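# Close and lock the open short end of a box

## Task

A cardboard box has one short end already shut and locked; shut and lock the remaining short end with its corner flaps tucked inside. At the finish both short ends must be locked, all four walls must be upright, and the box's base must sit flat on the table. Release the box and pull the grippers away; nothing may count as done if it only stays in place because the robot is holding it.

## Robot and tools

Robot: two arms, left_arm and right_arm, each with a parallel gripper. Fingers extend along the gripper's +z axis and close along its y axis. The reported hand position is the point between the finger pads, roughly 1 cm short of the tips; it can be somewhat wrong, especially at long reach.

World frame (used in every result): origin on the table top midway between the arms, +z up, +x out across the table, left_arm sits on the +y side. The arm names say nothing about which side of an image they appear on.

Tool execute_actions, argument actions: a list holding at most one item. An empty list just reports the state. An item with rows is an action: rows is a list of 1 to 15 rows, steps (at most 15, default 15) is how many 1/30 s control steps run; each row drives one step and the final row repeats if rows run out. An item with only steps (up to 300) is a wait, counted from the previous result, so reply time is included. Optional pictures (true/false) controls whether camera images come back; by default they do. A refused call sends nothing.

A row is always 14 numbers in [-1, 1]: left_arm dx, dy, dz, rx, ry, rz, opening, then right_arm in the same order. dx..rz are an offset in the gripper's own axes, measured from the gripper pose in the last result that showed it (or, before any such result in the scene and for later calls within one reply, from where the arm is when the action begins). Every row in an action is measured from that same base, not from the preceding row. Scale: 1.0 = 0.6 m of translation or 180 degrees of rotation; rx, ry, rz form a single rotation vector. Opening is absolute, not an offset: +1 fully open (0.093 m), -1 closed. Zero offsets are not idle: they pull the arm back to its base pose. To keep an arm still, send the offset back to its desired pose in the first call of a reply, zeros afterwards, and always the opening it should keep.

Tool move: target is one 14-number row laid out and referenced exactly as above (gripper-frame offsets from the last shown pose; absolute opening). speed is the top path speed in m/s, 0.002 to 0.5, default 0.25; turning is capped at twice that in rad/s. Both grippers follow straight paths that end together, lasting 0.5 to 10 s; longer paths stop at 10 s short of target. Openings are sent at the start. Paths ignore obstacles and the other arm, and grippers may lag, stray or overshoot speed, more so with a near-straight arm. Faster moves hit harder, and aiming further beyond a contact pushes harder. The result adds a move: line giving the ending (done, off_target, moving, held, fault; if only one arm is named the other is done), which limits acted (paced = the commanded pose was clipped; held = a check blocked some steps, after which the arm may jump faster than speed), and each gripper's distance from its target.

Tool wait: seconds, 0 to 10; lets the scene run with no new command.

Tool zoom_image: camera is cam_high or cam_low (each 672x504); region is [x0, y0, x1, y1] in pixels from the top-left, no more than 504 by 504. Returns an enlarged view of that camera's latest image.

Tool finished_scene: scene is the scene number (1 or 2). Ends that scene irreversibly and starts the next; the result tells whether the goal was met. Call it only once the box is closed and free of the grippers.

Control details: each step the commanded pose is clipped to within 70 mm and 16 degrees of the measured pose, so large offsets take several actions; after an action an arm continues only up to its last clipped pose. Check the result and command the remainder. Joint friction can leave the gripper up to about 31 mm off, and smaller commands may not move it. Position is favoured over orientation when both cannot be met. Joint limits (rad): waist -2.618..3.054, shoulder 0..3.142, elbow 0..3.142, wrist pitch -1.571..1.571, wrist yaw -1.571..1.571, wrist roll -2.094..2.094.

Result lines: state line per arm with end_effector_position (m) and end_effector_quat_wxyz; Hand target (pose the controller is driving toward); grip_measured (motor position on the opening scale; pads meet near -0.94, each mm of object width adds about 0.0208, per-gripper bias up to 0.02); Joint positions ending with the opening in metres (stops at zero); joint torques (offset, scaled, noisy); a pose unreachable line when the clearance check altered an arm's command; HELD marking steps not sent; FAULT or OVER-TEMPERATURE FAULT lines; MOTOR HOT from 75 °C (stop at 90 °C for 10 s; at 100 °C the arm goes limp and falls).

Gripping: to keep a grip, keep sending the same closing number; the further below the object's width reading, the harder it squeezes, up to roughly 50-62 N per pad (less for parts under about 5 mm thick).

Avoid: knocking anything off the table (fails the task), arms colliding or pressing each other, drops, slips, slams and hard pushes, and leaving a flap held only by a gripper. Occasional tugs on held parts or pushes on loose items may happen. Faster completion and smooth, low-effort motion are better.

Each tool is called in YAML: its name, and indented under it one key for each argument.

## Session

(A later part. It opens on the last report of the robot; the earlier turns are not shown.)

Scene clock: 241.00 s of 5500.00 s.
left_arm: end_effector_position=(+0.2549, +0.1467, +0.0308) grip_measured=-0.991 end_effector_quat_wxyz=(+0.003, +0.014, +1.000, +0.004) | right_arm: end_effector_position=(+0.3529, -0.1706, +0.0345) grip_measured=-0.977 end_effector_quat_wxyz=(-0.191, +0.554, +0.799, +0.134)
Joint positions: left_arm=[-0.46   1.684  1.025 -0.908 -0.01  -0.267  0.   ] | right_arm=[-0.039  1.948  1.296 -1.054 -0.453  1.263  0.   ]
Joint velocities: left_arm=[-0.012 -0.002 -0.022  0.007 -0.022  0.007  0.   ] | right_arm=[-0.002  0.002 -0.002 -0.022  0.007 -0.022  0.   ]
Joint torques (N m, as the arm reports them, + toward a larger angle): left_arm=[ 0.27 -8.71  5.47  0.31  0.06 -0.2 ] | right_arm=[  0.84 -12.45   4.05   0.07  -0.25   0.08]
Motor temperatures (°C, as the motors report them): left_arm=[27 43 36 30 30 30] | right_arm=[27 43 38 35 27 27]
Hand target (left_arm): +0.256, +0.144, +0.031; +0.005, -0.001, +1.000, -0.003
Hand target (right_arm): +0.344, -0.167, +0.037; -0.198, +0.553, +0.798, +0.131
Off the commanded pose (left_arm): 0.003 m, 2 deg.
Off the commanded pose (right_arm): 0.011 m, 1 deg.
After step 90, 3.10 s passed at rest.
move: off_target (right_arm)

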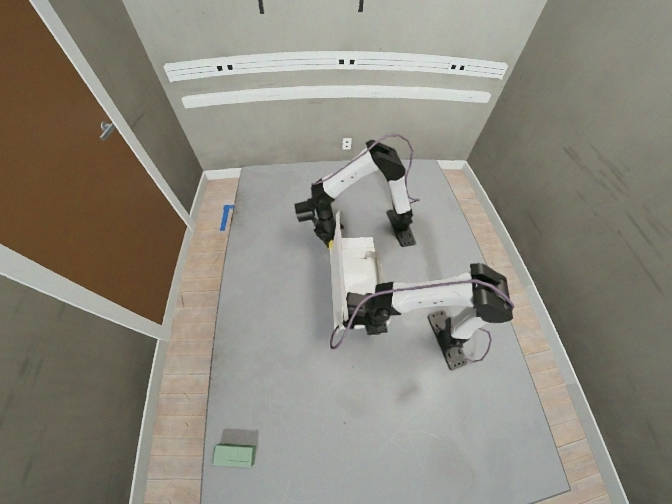

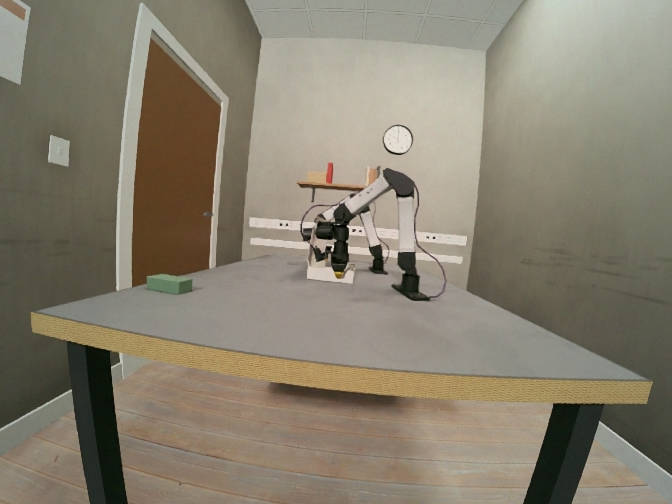

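move:
  target: [0,0,0,0,0,0,-1,-0.09,0.08,-0.05,0,0,0,-1]
  speed: 0.1

move:
  target: [0,0,0,0,0,0,-1,-0.03,-0.03,-0.18,0,0,-0.45,-1]
  speed: 0.3

move:
  target: [0,0,0,0,0,0,-1,0,0,0,0,0,-0.44,-1]
  speed: 0.3

Scene clock: 272.70 s of 5500.00 s.
left_arm: end_effector_position=(+0.2549, +0.1474, +0.0308) grip_measured=-0.991 end_effector_quat_wxyz=(+0.003, +0.017, +1.000, +0.007) | right_arm: end_effector_position=(+0.4184, -0.2057, +0.0366) grip_measured=-0.977 end_effector_quat_wxyz=(-0.191, +0.554, +0.799, +0.137)
Joint positions: left_arm=[-0.46   1.684  1.025 -0.909 -0.014 -0.259  0.   ] | right_arm=[-0.141  2.189  1.669 -1.231 -0.442  1.152  0.   ]
Joint velocities: left_arm=[ 0.002  0.002  0.007 -0.022 -0.007 -0.022  0.   ] | right_arm=[-0.007  0.007 -0.017 -0.007 -0.066 -0.051  0.   ]
Joint torques (N m, as the arm reports them, + toward a larger angle): left_arm=[ 0.2  -8.86  5.49  0.24 -0.08 -0.02] | right_arm=[ -1.11 -12.28   7.49  -0.11  -0.07  -0.07]
Motor temperatures (°C, as the motors report them): left_arm=[27 43 37 30 30 30] | right_arm=[27 46 37 35 27 27]
Hand target (left_arm): +0.255, +0.147, +0.031; +0.003, +0.014, +1.000, +0.004
Hand target (right_arm): +0.420, -0.210, +0.038; -0.191, +0.554, +0.799, +0.134
Off the commanded pose (left_arm): 0.001 m, 1 deg.
Off the commanded pose (right_arm): 0.006 m, 0 deg.
After step 90, 27.37 s passed at rest.
move: done

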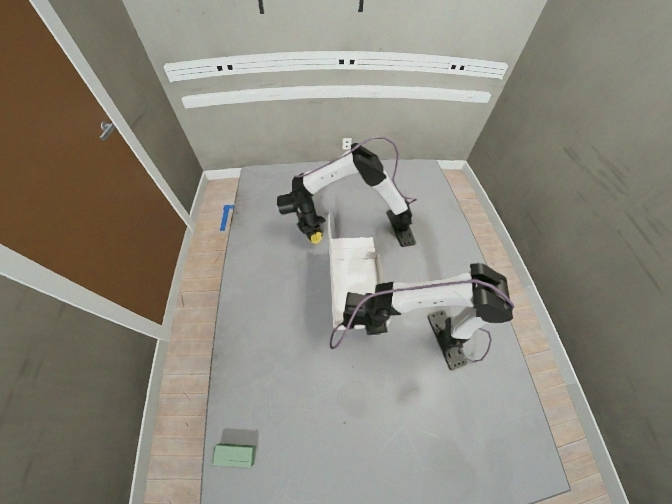

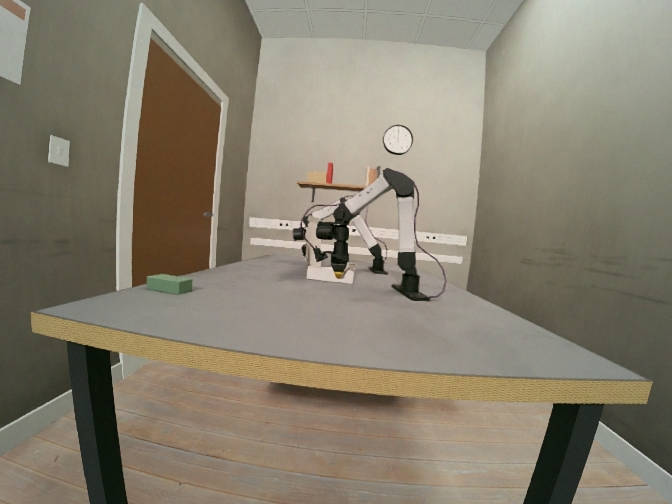

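Scene clock: 275.67 s of 5500.00 s.
left_arm: end_effector_position=(+0.2549, +0.1474, +0.0308) grip_measured=-0.991 end_effector_quat_wxyz=(+0.003, +0.017, +1.000, +0.007) | right_arm: end_effector_position=(+0.4226, -0.2678, +0.1111) grip_measured=-0.977 end_effector_quat_wxyz=(-0.040, -0.086, +0.969, +0.226)
Joint positions: left_arm=[-0.46   1.684  1.025 -0.909 -0.014 -0.259  0.   ] | right_arm=[-0.295  2.172  1.943 -1.551 -0.417 -0.396  0.   ]
Joint velocities: left_arm=[ 0.002 -0.007 -0.002 -0.095 -0.066 -0.11   0.   ] | right_arm=[ 0.007  0.007  0.012  0.066  0.037 -0.007  0.   ]
Joint torques (N m, as the arm reports them, + toward a larger angle): left_arm=[ 0.32 -8.64  5.43  0.27 -0.08  0.05] | right_arm=[ -1.35 -14.93   7.91  -0.14  -0.12  -0.09]
Motor temperatures (°C, as the motors report them): left_arm=[27 43 37 30 30 30] | right_arm=[27 47 37 35 27 27]
Hand target (left_arm): +0.255, +0.147, +0.031; +0.003, +0.017, +1.000, +0.007
Hand target (right_arm): +0.424, -0.273, +0.123; -0.025, -0.091, +0.971, +0.220
Off the commanded pose (left_arm): 0.000 m, 0 deg.
Off the commanded pose (right_arm): 0.014 m, 2 deg.
joint sent to its limit (right arm) — the command would take joint 4 (wrist pitch) past its lower limit, so that joint was sent only as far as its limit.
move: off_target (right_arm)

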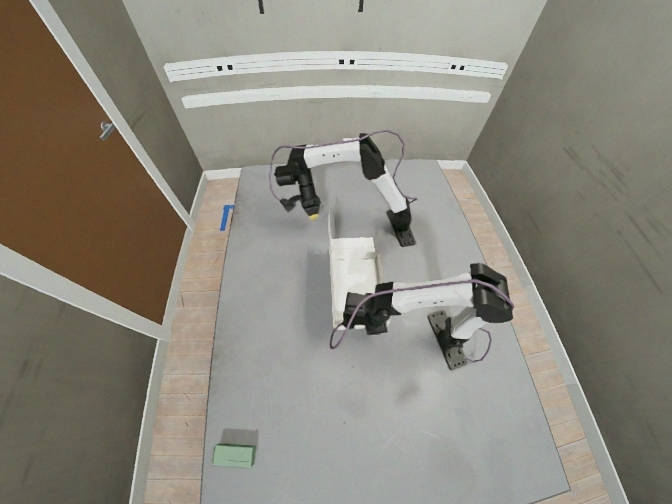

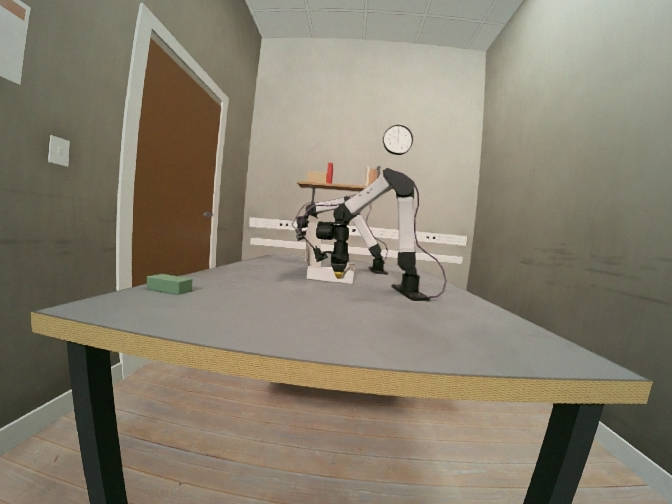

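Scene clock: 278.57 s of 5500.00 s.
left_arm: end_effector_position=(+0.2549, +0.1474, +0.0308) grip_measured=-0.991 end_effector_quat_wxyz=(+0.003, +0.017, +1.000, +0.007) | right_arm: end_effector_position=(+0.4226, -0.2678, +0.1111) grip_measured=-0.977 end_effector_quat_wxyz=(+0.113, -0.680, +0.696, +0.200)
Joint positions: left_arm=[-0.46   1.684  1.025 -0.909 -0.014 -0.259  0.   ] | right_arm=[-0.295  2.172  1.943 -1.551 -0.417 -1.766  0.   ]
Joint velocities: left_arm=[ 0.002  0.007  0.007 -0.022 -0.007 -0.022  0.   ] | right_arm=[-0.007 -0.017 -0.002 -0.037 -0.022  0.081  0.   ]
Joint torques (N m, as the arm reports them, + toward a larger angle): left_arm=[ 0.32 -8.58  5.4   0.25 -0.09  0.03] | right_arm=[ -0.23 -13.14   5.91  -0.04  -0.22  -0.06]
Motor temperatures (°C, as the motors report them): left_arm=[27 43 37 30 30 30] | right_arm=[27 47 37 34 27 27]
Hand target (left_arm): +0.255, +0.147, +0.031; +0.003, +0.017, +1.000, +0.007
Hand target (right_arm): +0.423, -0.268, +0.111; -0.114, +0.684, -0.692, -0.200
Off the commanded pose (left_arm): 0.000 m, 0 deg.
Off the commanded pose (right_arm): 0.000 m, 1 deg.
move: done

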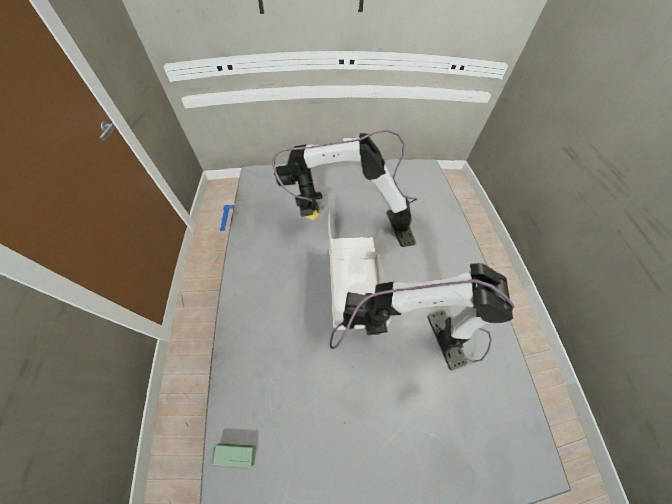

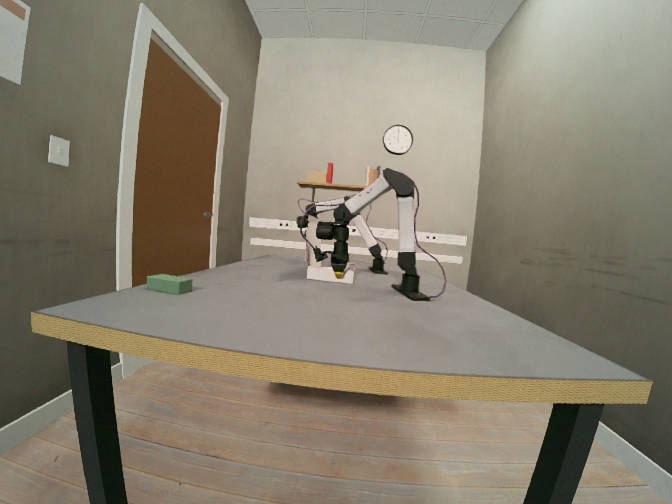

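move:
  target: [0,0,0,0,0,0,-1,-0.035,0.023,0.152,0.092,-0.25,0.028,-1]
  speed: 0.12

zoom_image:
  camera: "cam_high"
  region: [280, 190, 400, 280]

Scene clock: 300.83 s of 5500.00 s.
left_arm: end_effector_position=(+0.2549, +0.1474, +0.0308) grip_measured=-0.991 end_effector_quat_wxyz=(+0.003, +0.017, +1.000, +0.007) | right_arm: end_effector_position=(+0.3997, -0.2062, +0.0421) grip_measured=-0.977 end_effector_quat_wxyz=(+0.446, -0.510, +0.645, +0.353)
Joint positions: left_arm=[-0.46   1.684  1.025 -0.909 -0.014 -0.259  0.   ] | right_arm=[-0.393  2.095  1.131 -0.711 -1.209 -1.681  0.   ]
Joint velocities: left_arm=[ 0.012  0.002  0.002  0.022  0.007 -0.095  0.   ] | right_arm=[ 0.002 -0.002 -0.007 -0.007 -0.007  0.066  0.   ]
Joint torques (N m, as the arm reports them, + toward a larger angle): left_arm=[ 0.25 -8.61  5.33  0.22 -0.11  0.05] | right_arm=[ -1.39 -10.91   3.42   0.46  -0.58   0.1 ]
Motor temperatures (°C, as the motors report them): left_arm=[27 44 37 30 30 30] | right_arm=[27 49 38 34 27 27]
Hand target (left_arm): +0.255, +0.147, +0.031; +0.003, +0.017, +1.000, +0.007
Hand target (right_arm): +0.398, -0.209, +0.040; +0.452, -0.499, +0.648, +0.356
Off the commanded pose (left_arm): 0.000 m, 0 deg.
Off the commanded pose (right_arm): 0.004 m, 2 deg.
After step 90, 15.23 s passed at rest.
move: done

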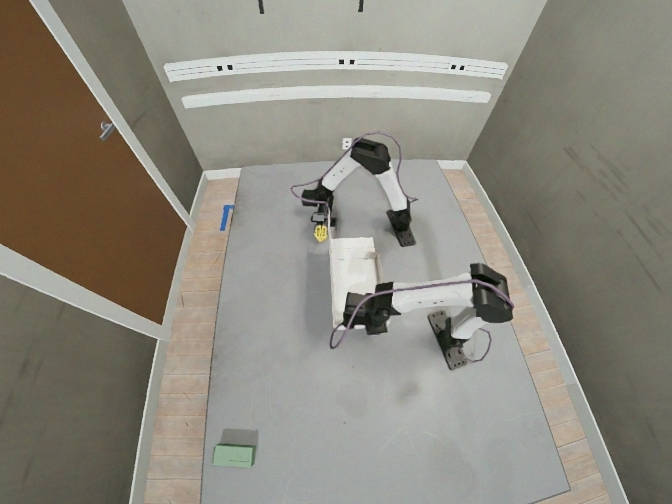

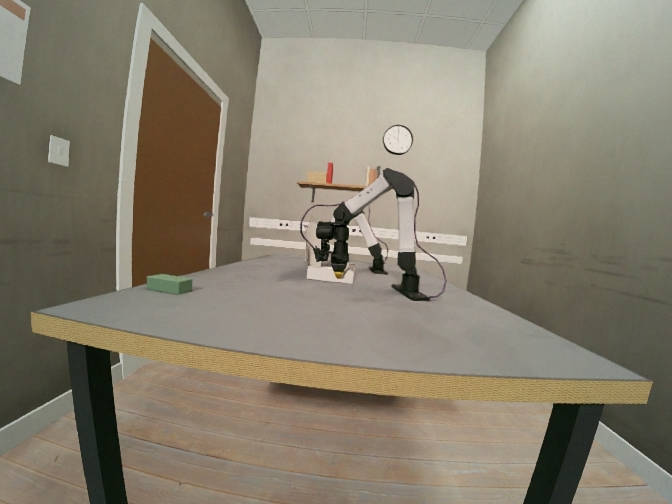

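Region (280, 190, 400, 280) of cam_high's 672x504 image, scaled by 4.200, with more detail than that image has; it fills the top 378 rows of this view, and the rest is white.

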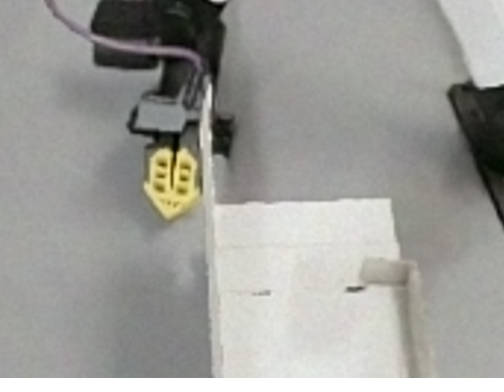

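move:
  target: [0,0,0,0,0,0,-1,-0.003,0.017,0.068,0,0,0,-1]
  speed: 0.06

move:
  target: [0,0,0,0,0,0,-1,0.01,0.113,-0.028,0,0,0,-1]
  speed: 0.04

zoom_image:
  camera: "cam_high"
  region: [280, 190, 400, 280]

Scene clock: 312.33 s of 5500.00 s.
left_arm: end_effector_position=(+0.2549, +0.1474, +0.0308) grip_measured=-0.991 end_effector_quat_wxyz=(+0.003, +0.017, +1.000, +0.007) | right_arm: end_effector_position=(+0.4004, -0.1698, +0.0263) grip_measured=-0.977 end_effector_quat_wxyz=(+0.444, -0.505, +0.648, +0.358)
Joint positions: left_arm=[-0.46   1.684  1.025 -0.909 -0.014 -0.259  0.   ] | right_arm=[-0.285  2.066  0.986 -0.315 -1.209 -1.366  0.   ]
Joint velocities: left_arm=[-0.007 -0.017  0.002  0.022 -0.007 -0.051  0.   ] | right_arm=[-0.022 -0.007  0.007  0.022 -0.007  0.007  0.   ]
Joint torques (N m, as the arm reports them, + toward a larger angle): left_arm=[ 0.05 -8.6   5.5   0.22 -0.09  0.01] | right_arm=[  0.71 -12.61   3.37   0.97  -0.41   0.1 ]
Motor temperatures (°C, as the motors report them): left_arm=[27 44 38 30 30 30] | right_arm=[27 48 37 34 27 27]
Hand target (left_arm): +0.255, +0.147, +0.031; +0.003, +0.017, +1.000, +0.007
Hand target (right_arm): +0.399, -0.166, +0.029; +0.446, -0.510, +0.645, +0.354
Off the commanded pose (left_arm): 0.000 m, 0 deg.
Off the commanded pose (right_arm): 0.005 m, 1 deg.
After step 90, 7.20 s passed at rest.
move: done

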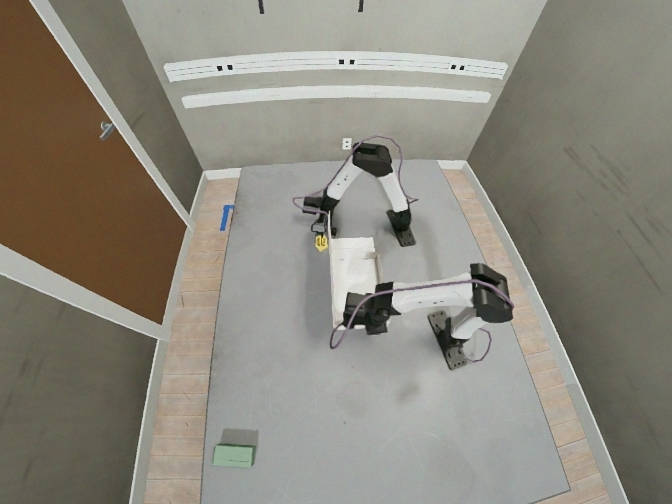

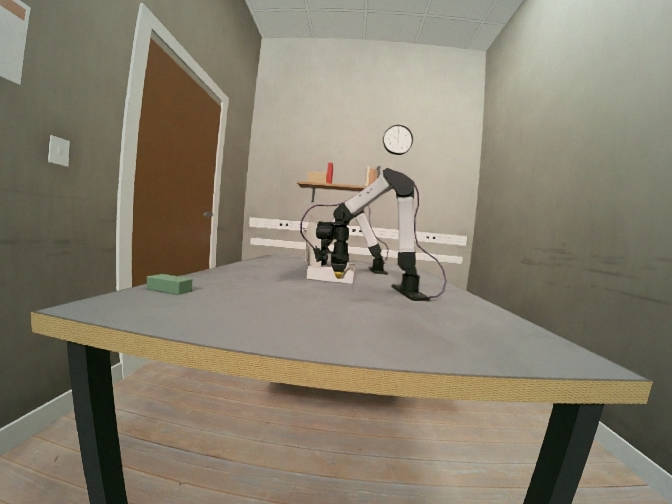

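Scene clock: 314.37 s of 5500.00 s.
left_arm: end_effector_position=(+0.2549, +0.1474, +0.0308) grip_measured=-0.991 end_effector_quat_wxyz=(+0.003, +0.018, +1.000, +0.007) | right_arm: end_effector_position=(+0.3371, -0.1702, +0.0235) grip_measured=-0.977 end_effector_quat_wxyz=(+0.445, -0.510, +0.646, +0.354)
Joint positions: left_arm=[-0.46   1.684  1.025 -0.909 -0.014 -0.259  0.   ] | right_arm=[-0.325  1.925  0.741 -0.318 -1.209 -1.493  0.   ]
Joint velocities: left_arm=[ 0.002  0.007 -0.002 -0.007 -0.007 -0.051  0.   ] | right_arm=[-0.007  0.017 -0.027 -0.022  0.007 -0.037  0.   ]
Joint torques (N m, as the arm reports them, + toward a larger angle): left_arm=[ 0.19 -8.48  5.39  0.25 -0.09  0.04] | right_arm=[ -1.24 -10.26   2.63   0.34  -0.53  -0.08]
Motor temperatures (°C, as the motors report them): left_arm=[27 44 38 30 30 30] | right_arm=[27 48 37 34 27 27]
Hand target (left_arm): +0.255, +0.147, +0.031; +0.003, +0.017, +1.000, +0.007
Hand target (right_arm): +0.330, -0.171, +0.026; +0.444, -0.504, +0.648, +0.358
Off the commanded pose (left_arm): 0.000 m, 0 deg.
Off the commanded pose (right_arm): 0.008 m, 1 deg.
move: done

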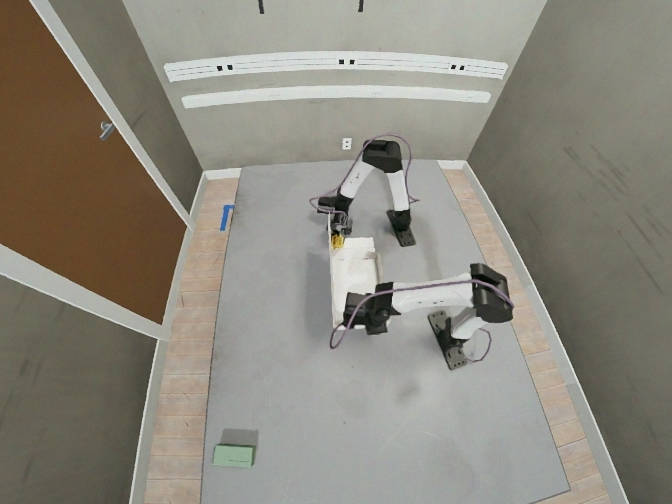

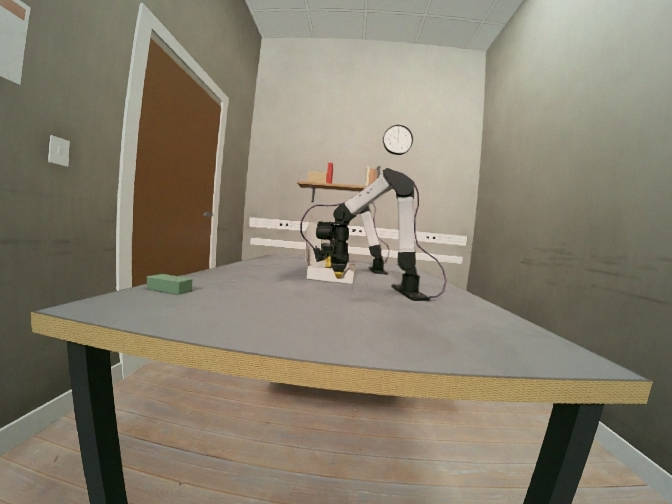

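Region (280, 190, 400, 280) of cam_high's 672x504 image, scaled by 4.200, with more detail than that image has; it fills the top 378 rows of this view, and the rest is white.

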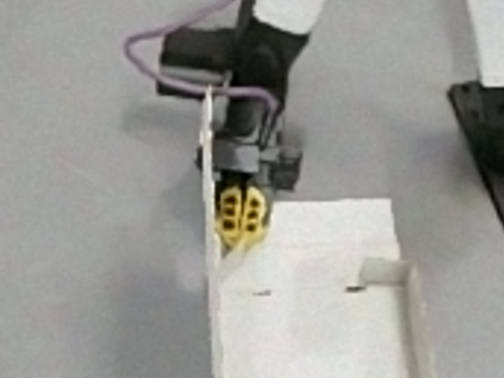

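move:
  target: [0,0,0,0,0,0,-1,-0.042,0.022,0.09,0,0,0,-1]
  speed: 0.04

zoom_image:
  camera: "cam_high"
  region: [280, 190, 400, 280]

move:
  target: [0,0,0,0,0,0,-1,0.06,-0.02,-0.2,0,0,0,-1]
  speed: 0.08

zoom_image:
  camera: "cam_high"
  region: [280, 190, 400, 280]

Scene clock: 327.10 s of 5500.00 s.
left_arm: end_effector_position=(+0.2552, +0.1484, +0.0308) grip_measured=-0.991 end_effector_quat_wxyz=(+0.004, +0.013, +1.000, +0.009) | right_arm: end_effector_position=(+0.3396, -0.1161, +0.0222) grip_measured=-0.977 end_effector_quat_wxyz=(+0.437, -0.502, +0.657, +0.356)
Joint positions: left_arm=[-0.46   1.684  1.025 -0.909 -0.021 -0.268  0.   ] | right_arm=[-0.115  1.868  0.577  0.267 -1.129 -0.948  0.   ]
Joint velocities: left_arm=[ 0.002 -0.017 -0.022  0.037  0.037  0.051  0.   ] | right_arm=[-0.002 -0.012 -0.002  0.051 -0.154  0.051  0.   ]
Joint torques (N m, as the arm reports them, + toward a larger angle): left_arm=[ 0.02 -8.61  5.38  0.25 -0.02  0.15] | right_arm=[ 1.49 -9.83  3.13  1.72 -0.44  0.06]
Motor temperatures (°C, as the motors report them): left_arm=[27 44 38 30 30 30] | right_arm=[27 47 37 34 28 27]
Hand target (left_arm): +0.255, +0.147, +0.031; +0.003, +0.018, +1.000, +0.007
Hand target (right_arm): +0.337, -0.110, +0.028; +0.445, -0.509, +0.645, +0.355
Off the commanded pose (left_arm): 0.001 m, 1 deg.
Off the commanded pose (right_arm): 0.009 m, 2 deg.
After step 90, 7.83 s passed at rest.
move: done

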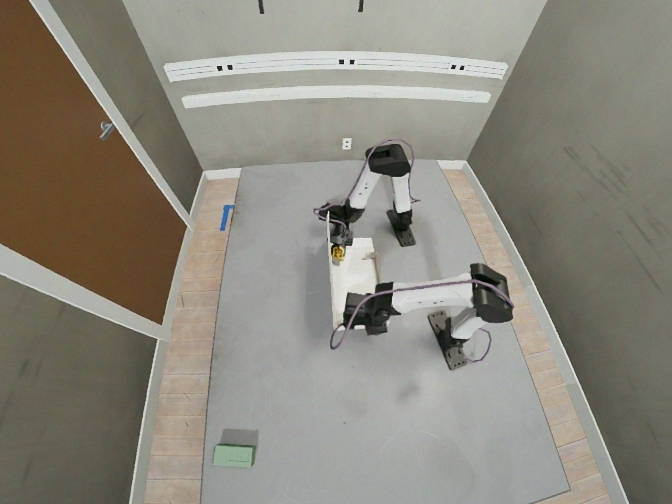

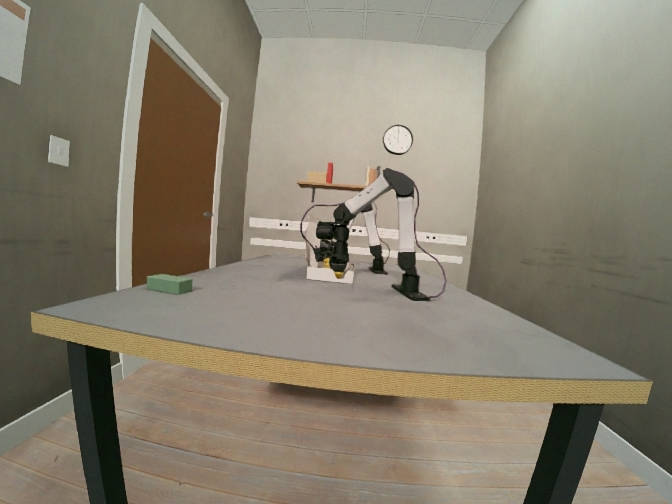

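Region (280, 190, 400, 280) of cam_high's 672x504 image, scaled by 4.200, with more detail than that image has; it fills the top 378 rows of this view, and the rest is white.

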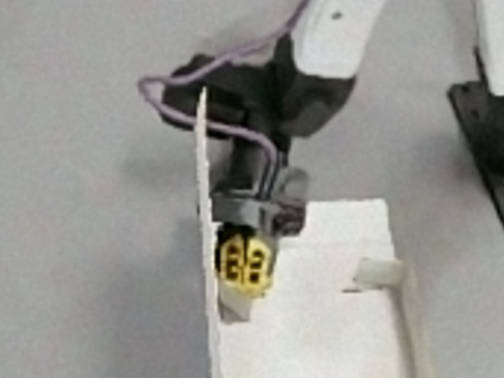

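Scene clock: 329.30 s of 5500.00 s.
left_arm: end_effector_position=(+0.2552, +0.1483, +0.0308) grip_measured=-0.991 end_effector_quat_wxyz=(+0.004, +0.010, +1.000, +0.009) | right_arm: end_effector_position=(+0.3197, -0.2350, +0.0320) grip_measured=-0.977 end_effector_quat_wxyz=(+0.436, -0.502, +0.659, +0.352)
Joint positions: left_arm=[-0.46   1.684  1.025 -0.909 -0.02  -0.273  0.   ] | right_arm=[-0.573  2.026  0.931 -0.958 -1.137 -2.065  0.   ]
Joint velocities: left_arm=[-0.007  0.002  0.002  0.037 -0.037 -0.022  0.   ] | right_arm=[ 0.012 -0.002  0.002 -0.022 -0.037 -0.081  0.   ]
Joint torques (N m, as the arm reports them, + toward a larger angle): left_arm=[ 0.27 -8.7   5.66  0.25 -0.11  0.15] | right_arm=[-1.02 -8.16  5.13 -0.64 -0.35 -0.09]
Motor temperatures (°C, as the motors report them): left_arm=[27 44 38 30 30 30] | right_arm=[27 46 37 34 28 27]
Hand target (left_arm): +0.255, +0.148, +0.031; +0.004, +0.013, +1.000, +0.010
Hand target (right_arm): +0.322, -0.239, +0.032; +0.434, -0.501, +0.660, +0.353
Off the commanded pose (left_arm): 0.000 m, 0 deg.
Off the commanded pose (right_arm): 0.005 m, 1 deg.
joint sent to its limit (right arm) — the command would take joint 6 (wrist roll) past its lower limit, so that joint was sent only as far as its limit.
move: done

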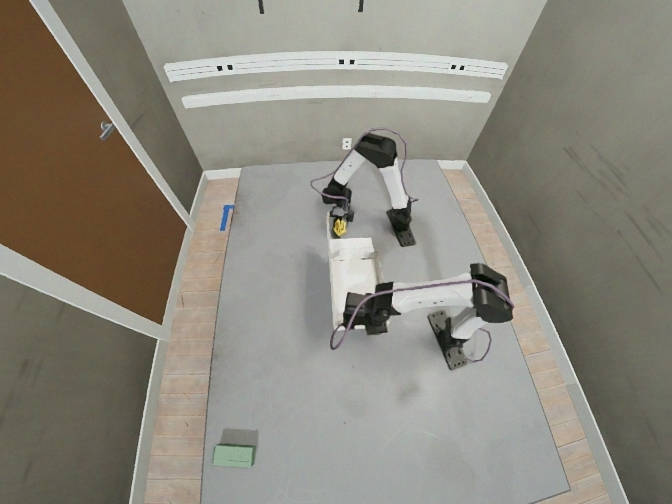

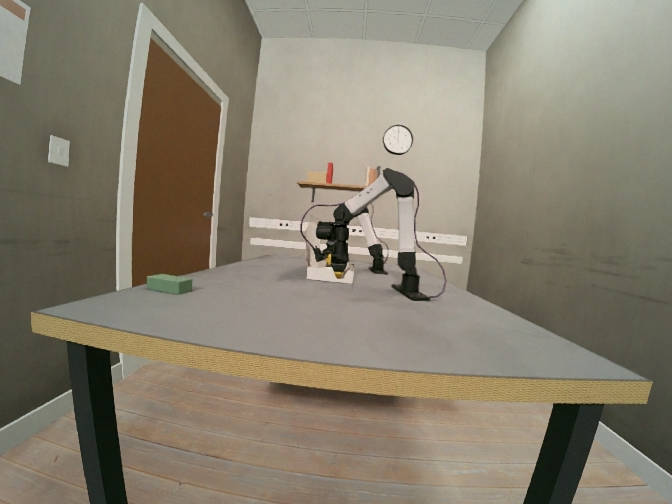

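Region (280, 190, 400, 280) of cam_high's 672x504 image, scaled by 4.200, with more detail than that image has; it fills the top 378 rows of this view, and the rest is white.

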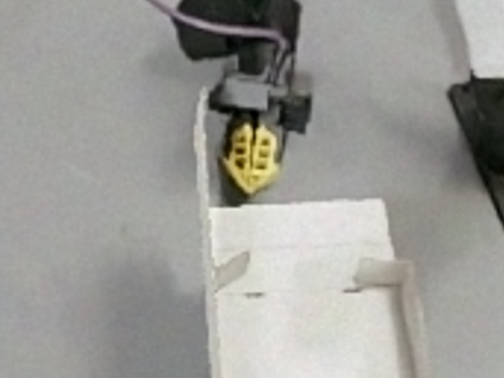

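move:
  target: [0,0,-0.055,0,0,0,-1,0.047,0.074,-0.03,0.157,0,0.057,-1]
  speed: 0.08

zoom_image:
  camera: "cam_high"
  region: [290, 190, 410, 280]

zoom_image:
  camera: "cam_low"
  region: [290, 230, 390, 295]

Scene clock: 347.90 s of 5500.00 s.
left_arm: end_effector_position=(+0.2485, +0.1507, +0.0537) grip_measured=-0.991 end_effector_quat_wxyz=(-0.013, +0.010, +1.000, +0.016) | right_arm: end_effector_position=(+0.2711, -0.2475, +0.0122) grip_measured=-0.977 end_effector_quat_wxyz=(+0.512, -0.325, +0.761, +0.229)
Joint positions: left_arm=[-0.46   1.658  1.093 -1.039 -0.022 -0.274  0.   ] | right_arm=[-0.764  1.621  0.226  0.077 -1.177 -1.282  0.   ]
Joint velocities: left_arm=[ 0.007 -0.002 -0.007  0.007 -0.051  0.037  0.   ] | right_arm=[ 0.002 -0.007 -0.017  0.022 -0.022  0.037  0.   ]
Joint torques (N m, as the arm reports them, + toward a larger angle): left_arm=[  0.02 -10.53   7.14   0.14  -0.07   0.06] | right_arm=[-1.49 -5.72  1.76  1.13 -0.4   0.08]
Motor temperatures (°C, as the motors report them): left_arm=[27 44 38 29 30 30] | right_arm=[27 43 37 34 27 27]
Hand target (left_arm): +0.254, +0.148, +0.064; +0.004, +0.010, +1.000, +0.009
Hand target (right_arm): +0.270, -0.250, +0.012; +0.514, -0.319, +0.765, +0.220
Off the commanded pose (left_arm): 0.012 m, 2 deg.
Off the commanded pose (right_arm): 0.003 m, 1 deg.
After step 90, 12.00 s passed at rest.
move: off_target (left_arm)

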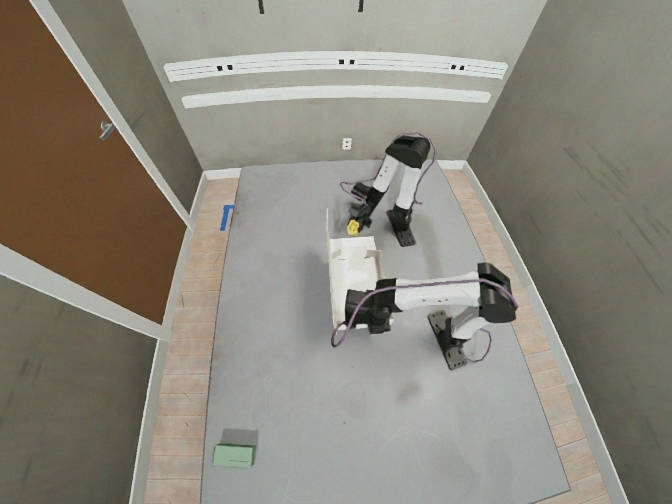

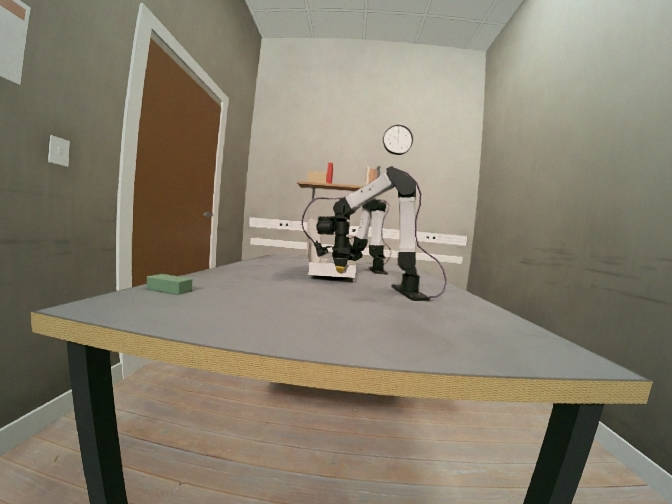

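Region (290, 190, 410, 280) of cam_high's 672x504 image, scaled by 4.200, with more detail than that image has; it fills the top 378 rows of this view, and the rest is white.

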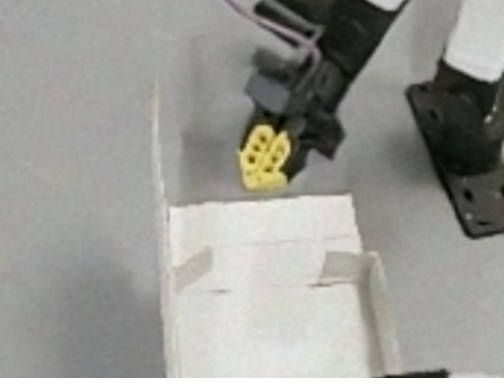

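Region (290, 230, 390, 295) of cam_low's 672x504 image, scaled by 5.040, with more detail than that image has; it fills the top 328 rows of this view, and the rest is white.

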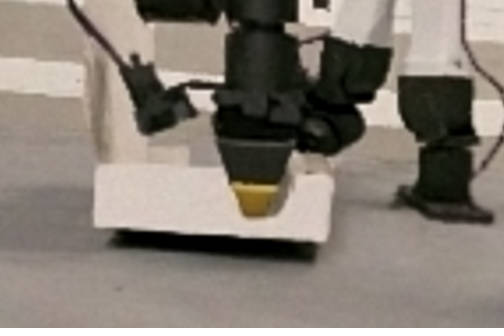

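move:
  target: [0,0,0,0.045,0,0,-1,0,0,0,0,0,0,-1]
  speed: 0.05

move:
  target: [0,0,0,0,0,0,-1,-0.022,0.045,0.067,0,0,0,-1]
  speed: 0.04

zoom_image:
  camera: "cam_high"
  region: [290, 190, 410, 280]

zoom_image:
  camera: "cam_low"
  region: [290, 230, 390, 295]

Scene clock: 363.43 s of 5500.00 s.
left_arm: end_effector_position=(+0.2457, +0.1517, +0.0505) grip_measured=-0.991 end_effector_quat_wxyz=(-0.030, +0.009, +0.999, -0.041) | right_arm: end_effector_position=(+0.2714, -0.2476, +0.0125) grip_measured=-0.977 end_effector_quat_wxyz=(+0.512, -0.323, +0.762, +0.230)
Joint positions: left_arm=[-0.388  1.658  1.076 -1.031  0.092 -0.202  0.   ] | right_arm=[-0.764  1.621  0.224  0.083 -1.179 -1.273  0.   ]
Joint velocities: left_arm=[-0.012 -0.012  0.012  0.022  0.037 -0.022  0.   ] | right_arm=[-0.007  0.002 -0.007 -0.022 -0.081 -0.037  0.   ]
Joint torques (N m, as the arm reports them, + toward a larger angle): left_arm=[  0.82 -10.98   4.46   0.4    0.13   0.13] | right_arm=[-0.29 -4.44  3.18  0.88 -0.45 -0.08]
Motor temperatures (°C, as the motors report them): left_arm=[27 46 40 29 30 30] | right_arm=[27 40 36 35 27 27]
Hand target (left_arm): +0.249, +0.151, +0.054; -0.015, +0.009, +0.998, -0.054
Hand target (right_arm): +0.271, -0.247, +0.012; +0.512, -0.325, +0.761, +0.229
Off the commanded pose (left_arm): 0.004 m, 3 deg.
Off the commanded pose (right_arm): 0.000 m, 0 deg.
After step 90, 10.83 s passed at rest.
move: off_target (left_arm)

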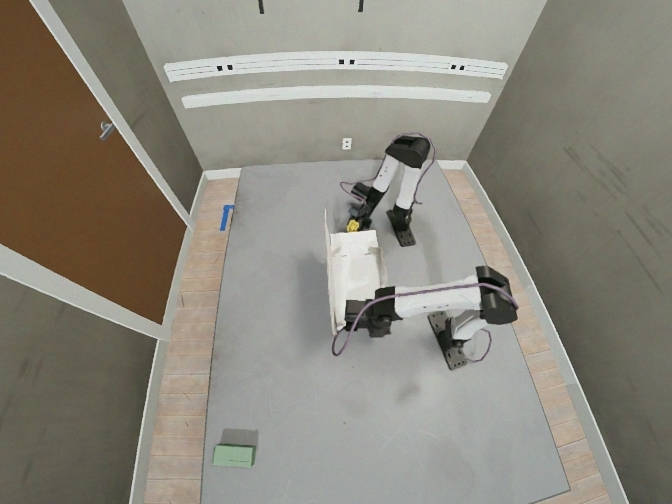

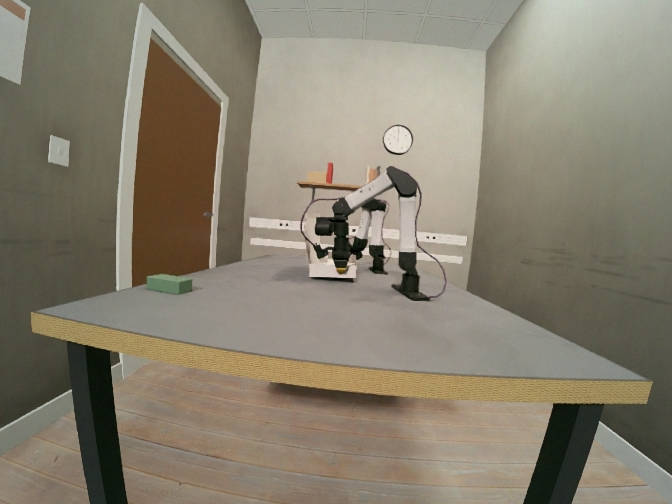

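Scene clock: 365.30 s of 5500.00 s.
left_arm: end_effector_position=(+0.2463, +0.1545, +0.0502) grip_measured=-0.991 end_effector_quat_wxyz=(-0.029, +0.006, +0.999, -0.032) | right_arm: end_effector_position=(+0.2842, -0.2028, +0.0135) grip_measured=-0.977 end_effector_quat_wxyz=(+0.516, -0.324, +0.760, +0.227)
Joint positions: left_arm=[-0.388  1.658  1.076 -1.031  0.076 -0.208  0.   ] | right_arm=[-0.457  1.691  0.031  0.892 -1.019 -0.677  0.   ]
Joint velocities: left_arm=[ 0.002 -0.002 -0.007 -0.007  0.022  0.007  0.   ] | right_arm=[ 0.012  0.027 -0.007  0.051  0.007  0.022  0.   ]
Joint torques (N m, as the arm reports them, + toward a larger angle): left_arm=[ 0.28 -8.65  5.61  0.16  0.2   0.1 ] | right_arm=[ 1.07 -2.99  0.99  2.05 -0.23  0.05]
Motor temperatures (°C, as the motors report them): left_arm=[27 46 40 29 30 30] | right_arm=[27 40 36 35 27 27]
Hand target (left_arm): +0.246, +0.152, +0.050; -0.030, +0.009, +0.999, -0.041
Hand target (right_arm): +0.280, -0.199, +0.011; +0.512, -0.323, +0.762, +0.230
Off the commanded pose (left_arm): 0.003 m, 1 deg.
Off the commanded pose (right_arm): 0.007 m, 1 deg.
move: done

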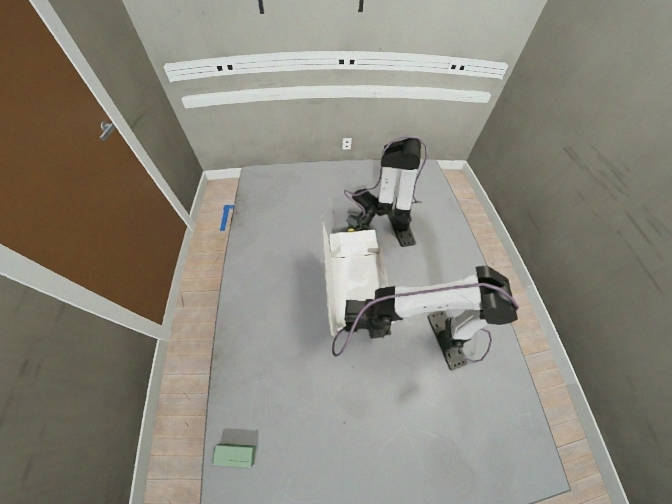

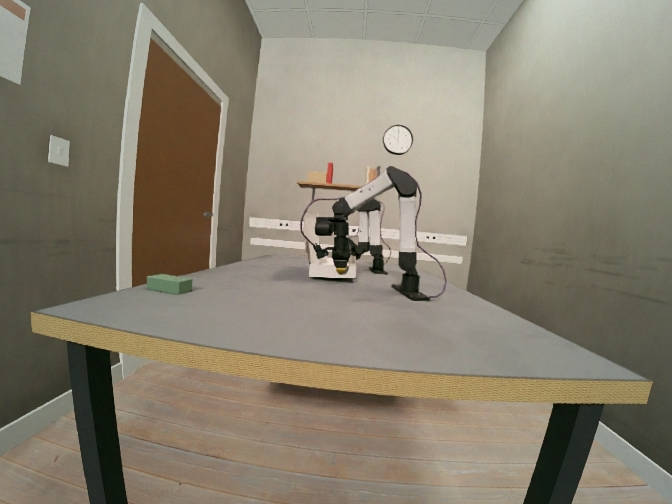

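Region (290, 190, 410, 280) of cam_high's 672x504 image, scaled by 4.200, with more detail than that image has; it fills the top 378 rows of this view, and the rest is white.

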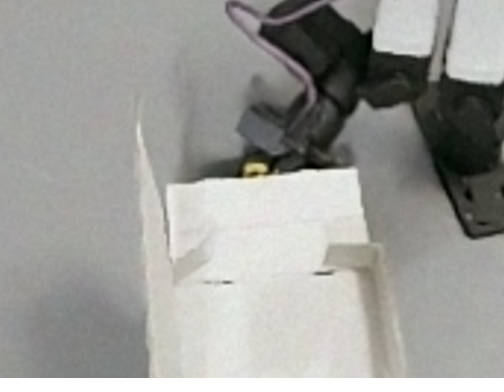

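Region (290, 230, 390, 295) of cam_low's 672x504 image, scaled by 5.040, with more detail than that image has; it fills the top 328 rows of this view, and the rest is white.

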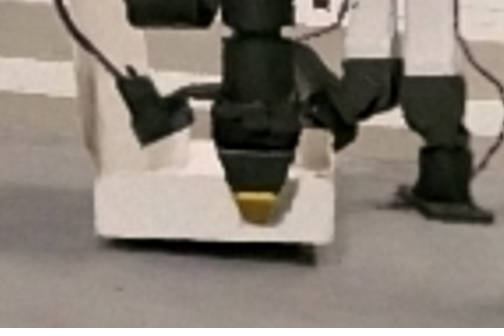

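move:
  target: [-0.015,-0.01,0.045,-0.025,-0.018,-0.004,-1,-0.055,-0.024,0.003,0,0,0,-1]
  speed: 0.03

zoom_image:
  camera: "cam_high"
  region: [290, 190, 410, 280]

zoom_image:
  camera: "cam_low"
  region: [290, 230, 390, 295]

Scene clock: 379.90 s of 5500.00 s.
left_arm: end_effector_position=(+0.2571, +0.1408, +0.0340) grip_measured=-0.991 end_effector_quat_wxyz=(+0.006, -0.001, +1.000, -0.021) | right_arm: end_effector_position=(+0.2961, -0.2056, +0.0305) grip_measured=-0.977 end_effector_quat_wxyz=(+0.503, -0.311, +0.774, +0.226)
Joint positions: left_arm=[-0.449  1.676  1.029 -0.901  0.038 -0.285  0.   ] | right_arm=[-0.433  1.469  0.1    0.598 -0.973 -0.637  0.   ]
Joint velocities: left_arm=[-0.002 -0.002 -0.022 -0.051 -0.007 -0.037  0.   ] | right_arm=[ 0.002 -0.007 -0.017 -0.095 -0.007 -0.007  0.   ]
Joint torques (N m, as the arm reports them, + toward a larger angle): left_arm=[-0.88 -6.45  4.01  0.41 -0.64 -0.06] | right_arm=[ 1.18 -5.71  6.    1.83 -0.42  0.08]
Motor temperatures (°C, as the motors report them): left_arm=[27 45 39 29 30 30] | right_arm=[27 37 36 37 27 27]
Hand target (left_arm): +0.253, +0.146, +0.024; +0.000, +0.001, +1.000, +0.006
Hand target (right_arm): +0.304, -0.203, +0.043; +0.517, -0.324, +0.759, +0.227
Off the commanded pose (left_arm): 0.013 m, 3 deg.
Off the commanded pose (right_arm): 0.016 m, 3 deg.
After step 100, 9.23 s passed at rest.
move: off_target (left_arm, right_arm)

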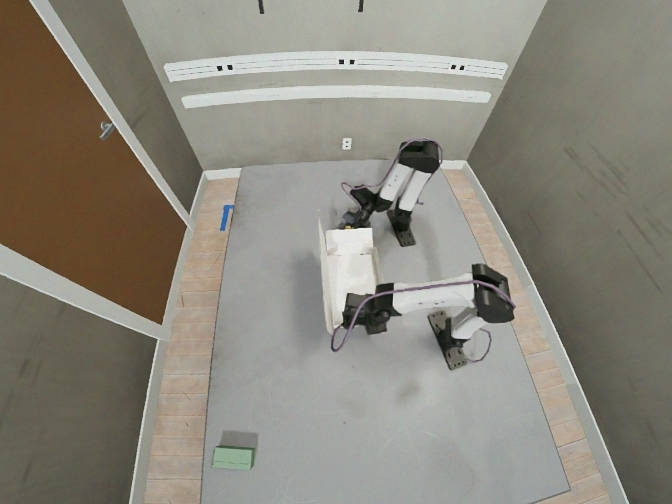

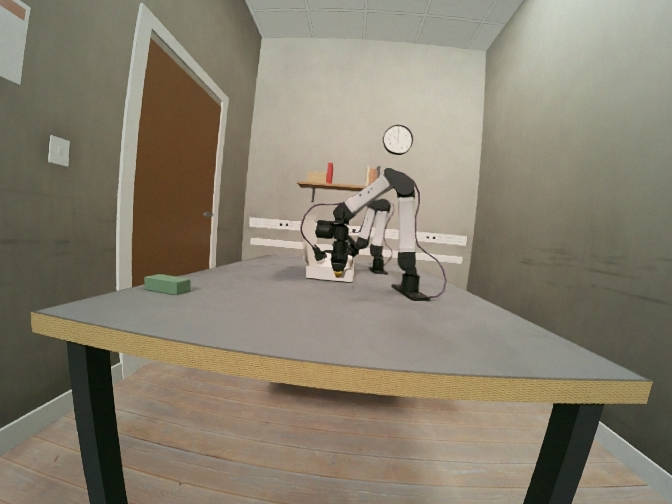

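Region (290, 190, 410, 280) of cam_high's 672x504 image, scaled by 4.200, with more detail than that image has; it fills the top 378 rows of this view, and the rest is white.

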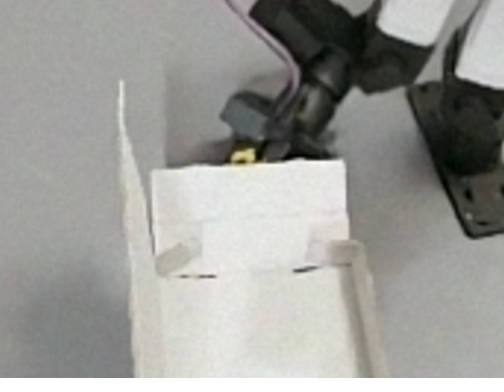

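Region (290, 230, 390, 295) of cam_low's 672x504 image, scaled by 5.040, with more detail than that image has; it fills the top 328 rows of this view, and the rest is white.

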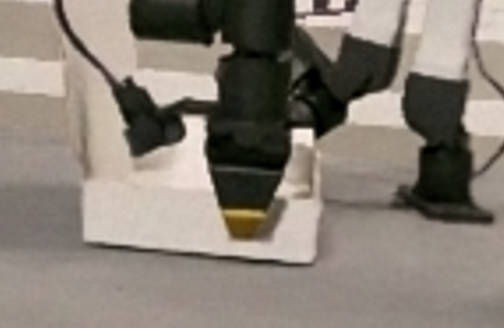

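move:
  target: [0,0,0.02,-0.07,0,0,-1,-0.09,0.03,0.0,0,0,0,-1]
  speed: 0.03

zoom_image:
  camera: "cam_high"
  region: [290, 190, 410, 280]

zoom_image:
  camera: "cam_low"
  region: [290, 230, 390, 295]

Scene clock: 403.07 s of 5500.00 s.
left_arm: end_effector_position=(+0.2569, +0.1336, +0.0303) grip_measured=-0.991 end_effector_quat_wxyz=(+0.009, -0.005, +0.999, +0.047) | right_arm: end_effector_position=(+0.2946, -0.1873, +0.0617) grip_measured=-0.977 end_effector_quat_wxyz=(+0.486, -0.296, +0.794, +0.214)
Joint positions: left_arm=[-0.551  1.725  1.067 -0.931 -0.094 -0.395  0.   ] | right_arm=[-0.28   1.093  0.133  0.281 -0.807 -0.471  0.   ]
Joint velocities: left_arm=[ 0.002 -0.007 -0.007 -0.051  0.022 -0.007  0.   ] | right_arm=[ 0.012  0.012  0.012 -0.081 -0.007 -0.051  0.   ]
Joint torques (N m, as the arm reports them, + toward a larger angle): left_arm=[-1.22 -5.19  5.82  0.18 -1.   -0.09] | right_arm=[ 1.51 -4.    8.29  2.02 -0.52  0.08]
Motor temperatures (°C, as the motors report them): left_arm=[27 43 39 30 30 30] | right_arm=[27 36 37 38 28 27]
Hand target (left_arm): +0.257, +0.140, +0.023; +0.007, -0.000, +0.996, +0.086
Hand target (right_arm): +0.299, -0.180, +0.079; +0.503, -0.311, +0.774, +0.226
Off the commanded pose (left_arm): 0.011 m, 5 deg.
Off the commanded pose (right_arm): 0.021 m, 4 deg.
After step 90, 16.27 s passed at rest.
move: off_target (left_arm, right_arm)

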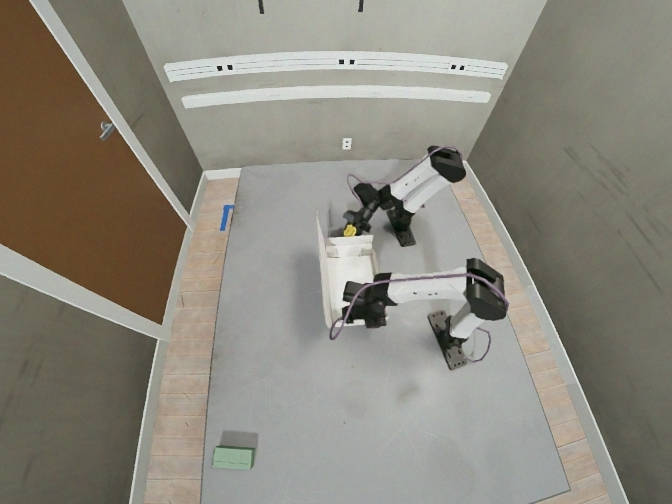

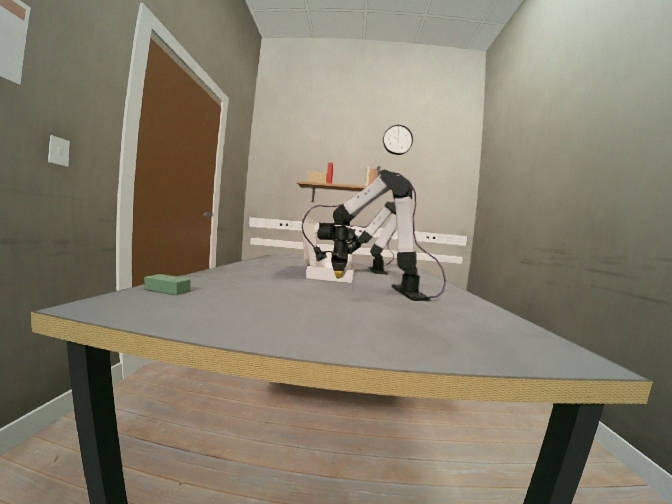

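Region (290, 190, 410, 280) of cam_high's 672x504 image, scaled by 4.200, with more detail than that image has; it fills the top 378 rows of this view, and the rest is white.

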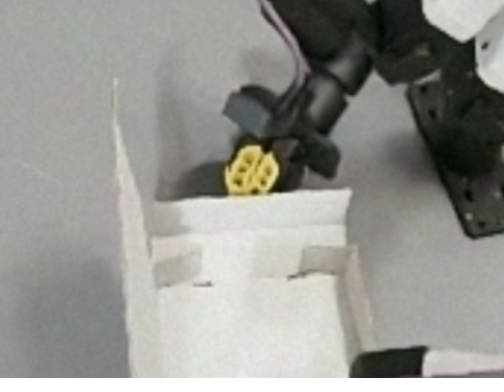

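Region (290, 230, 390, 295) of cam_low's 672x504 image, scaled by 5.040, with more detail than that image has; it fills the top 328 rows of this view, and the rest is white.

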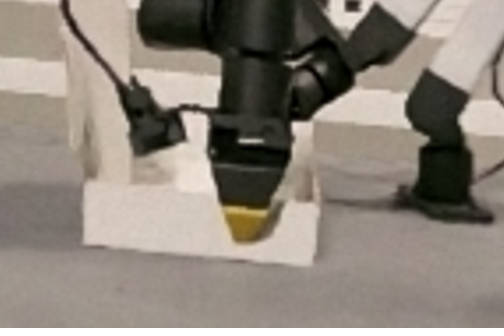

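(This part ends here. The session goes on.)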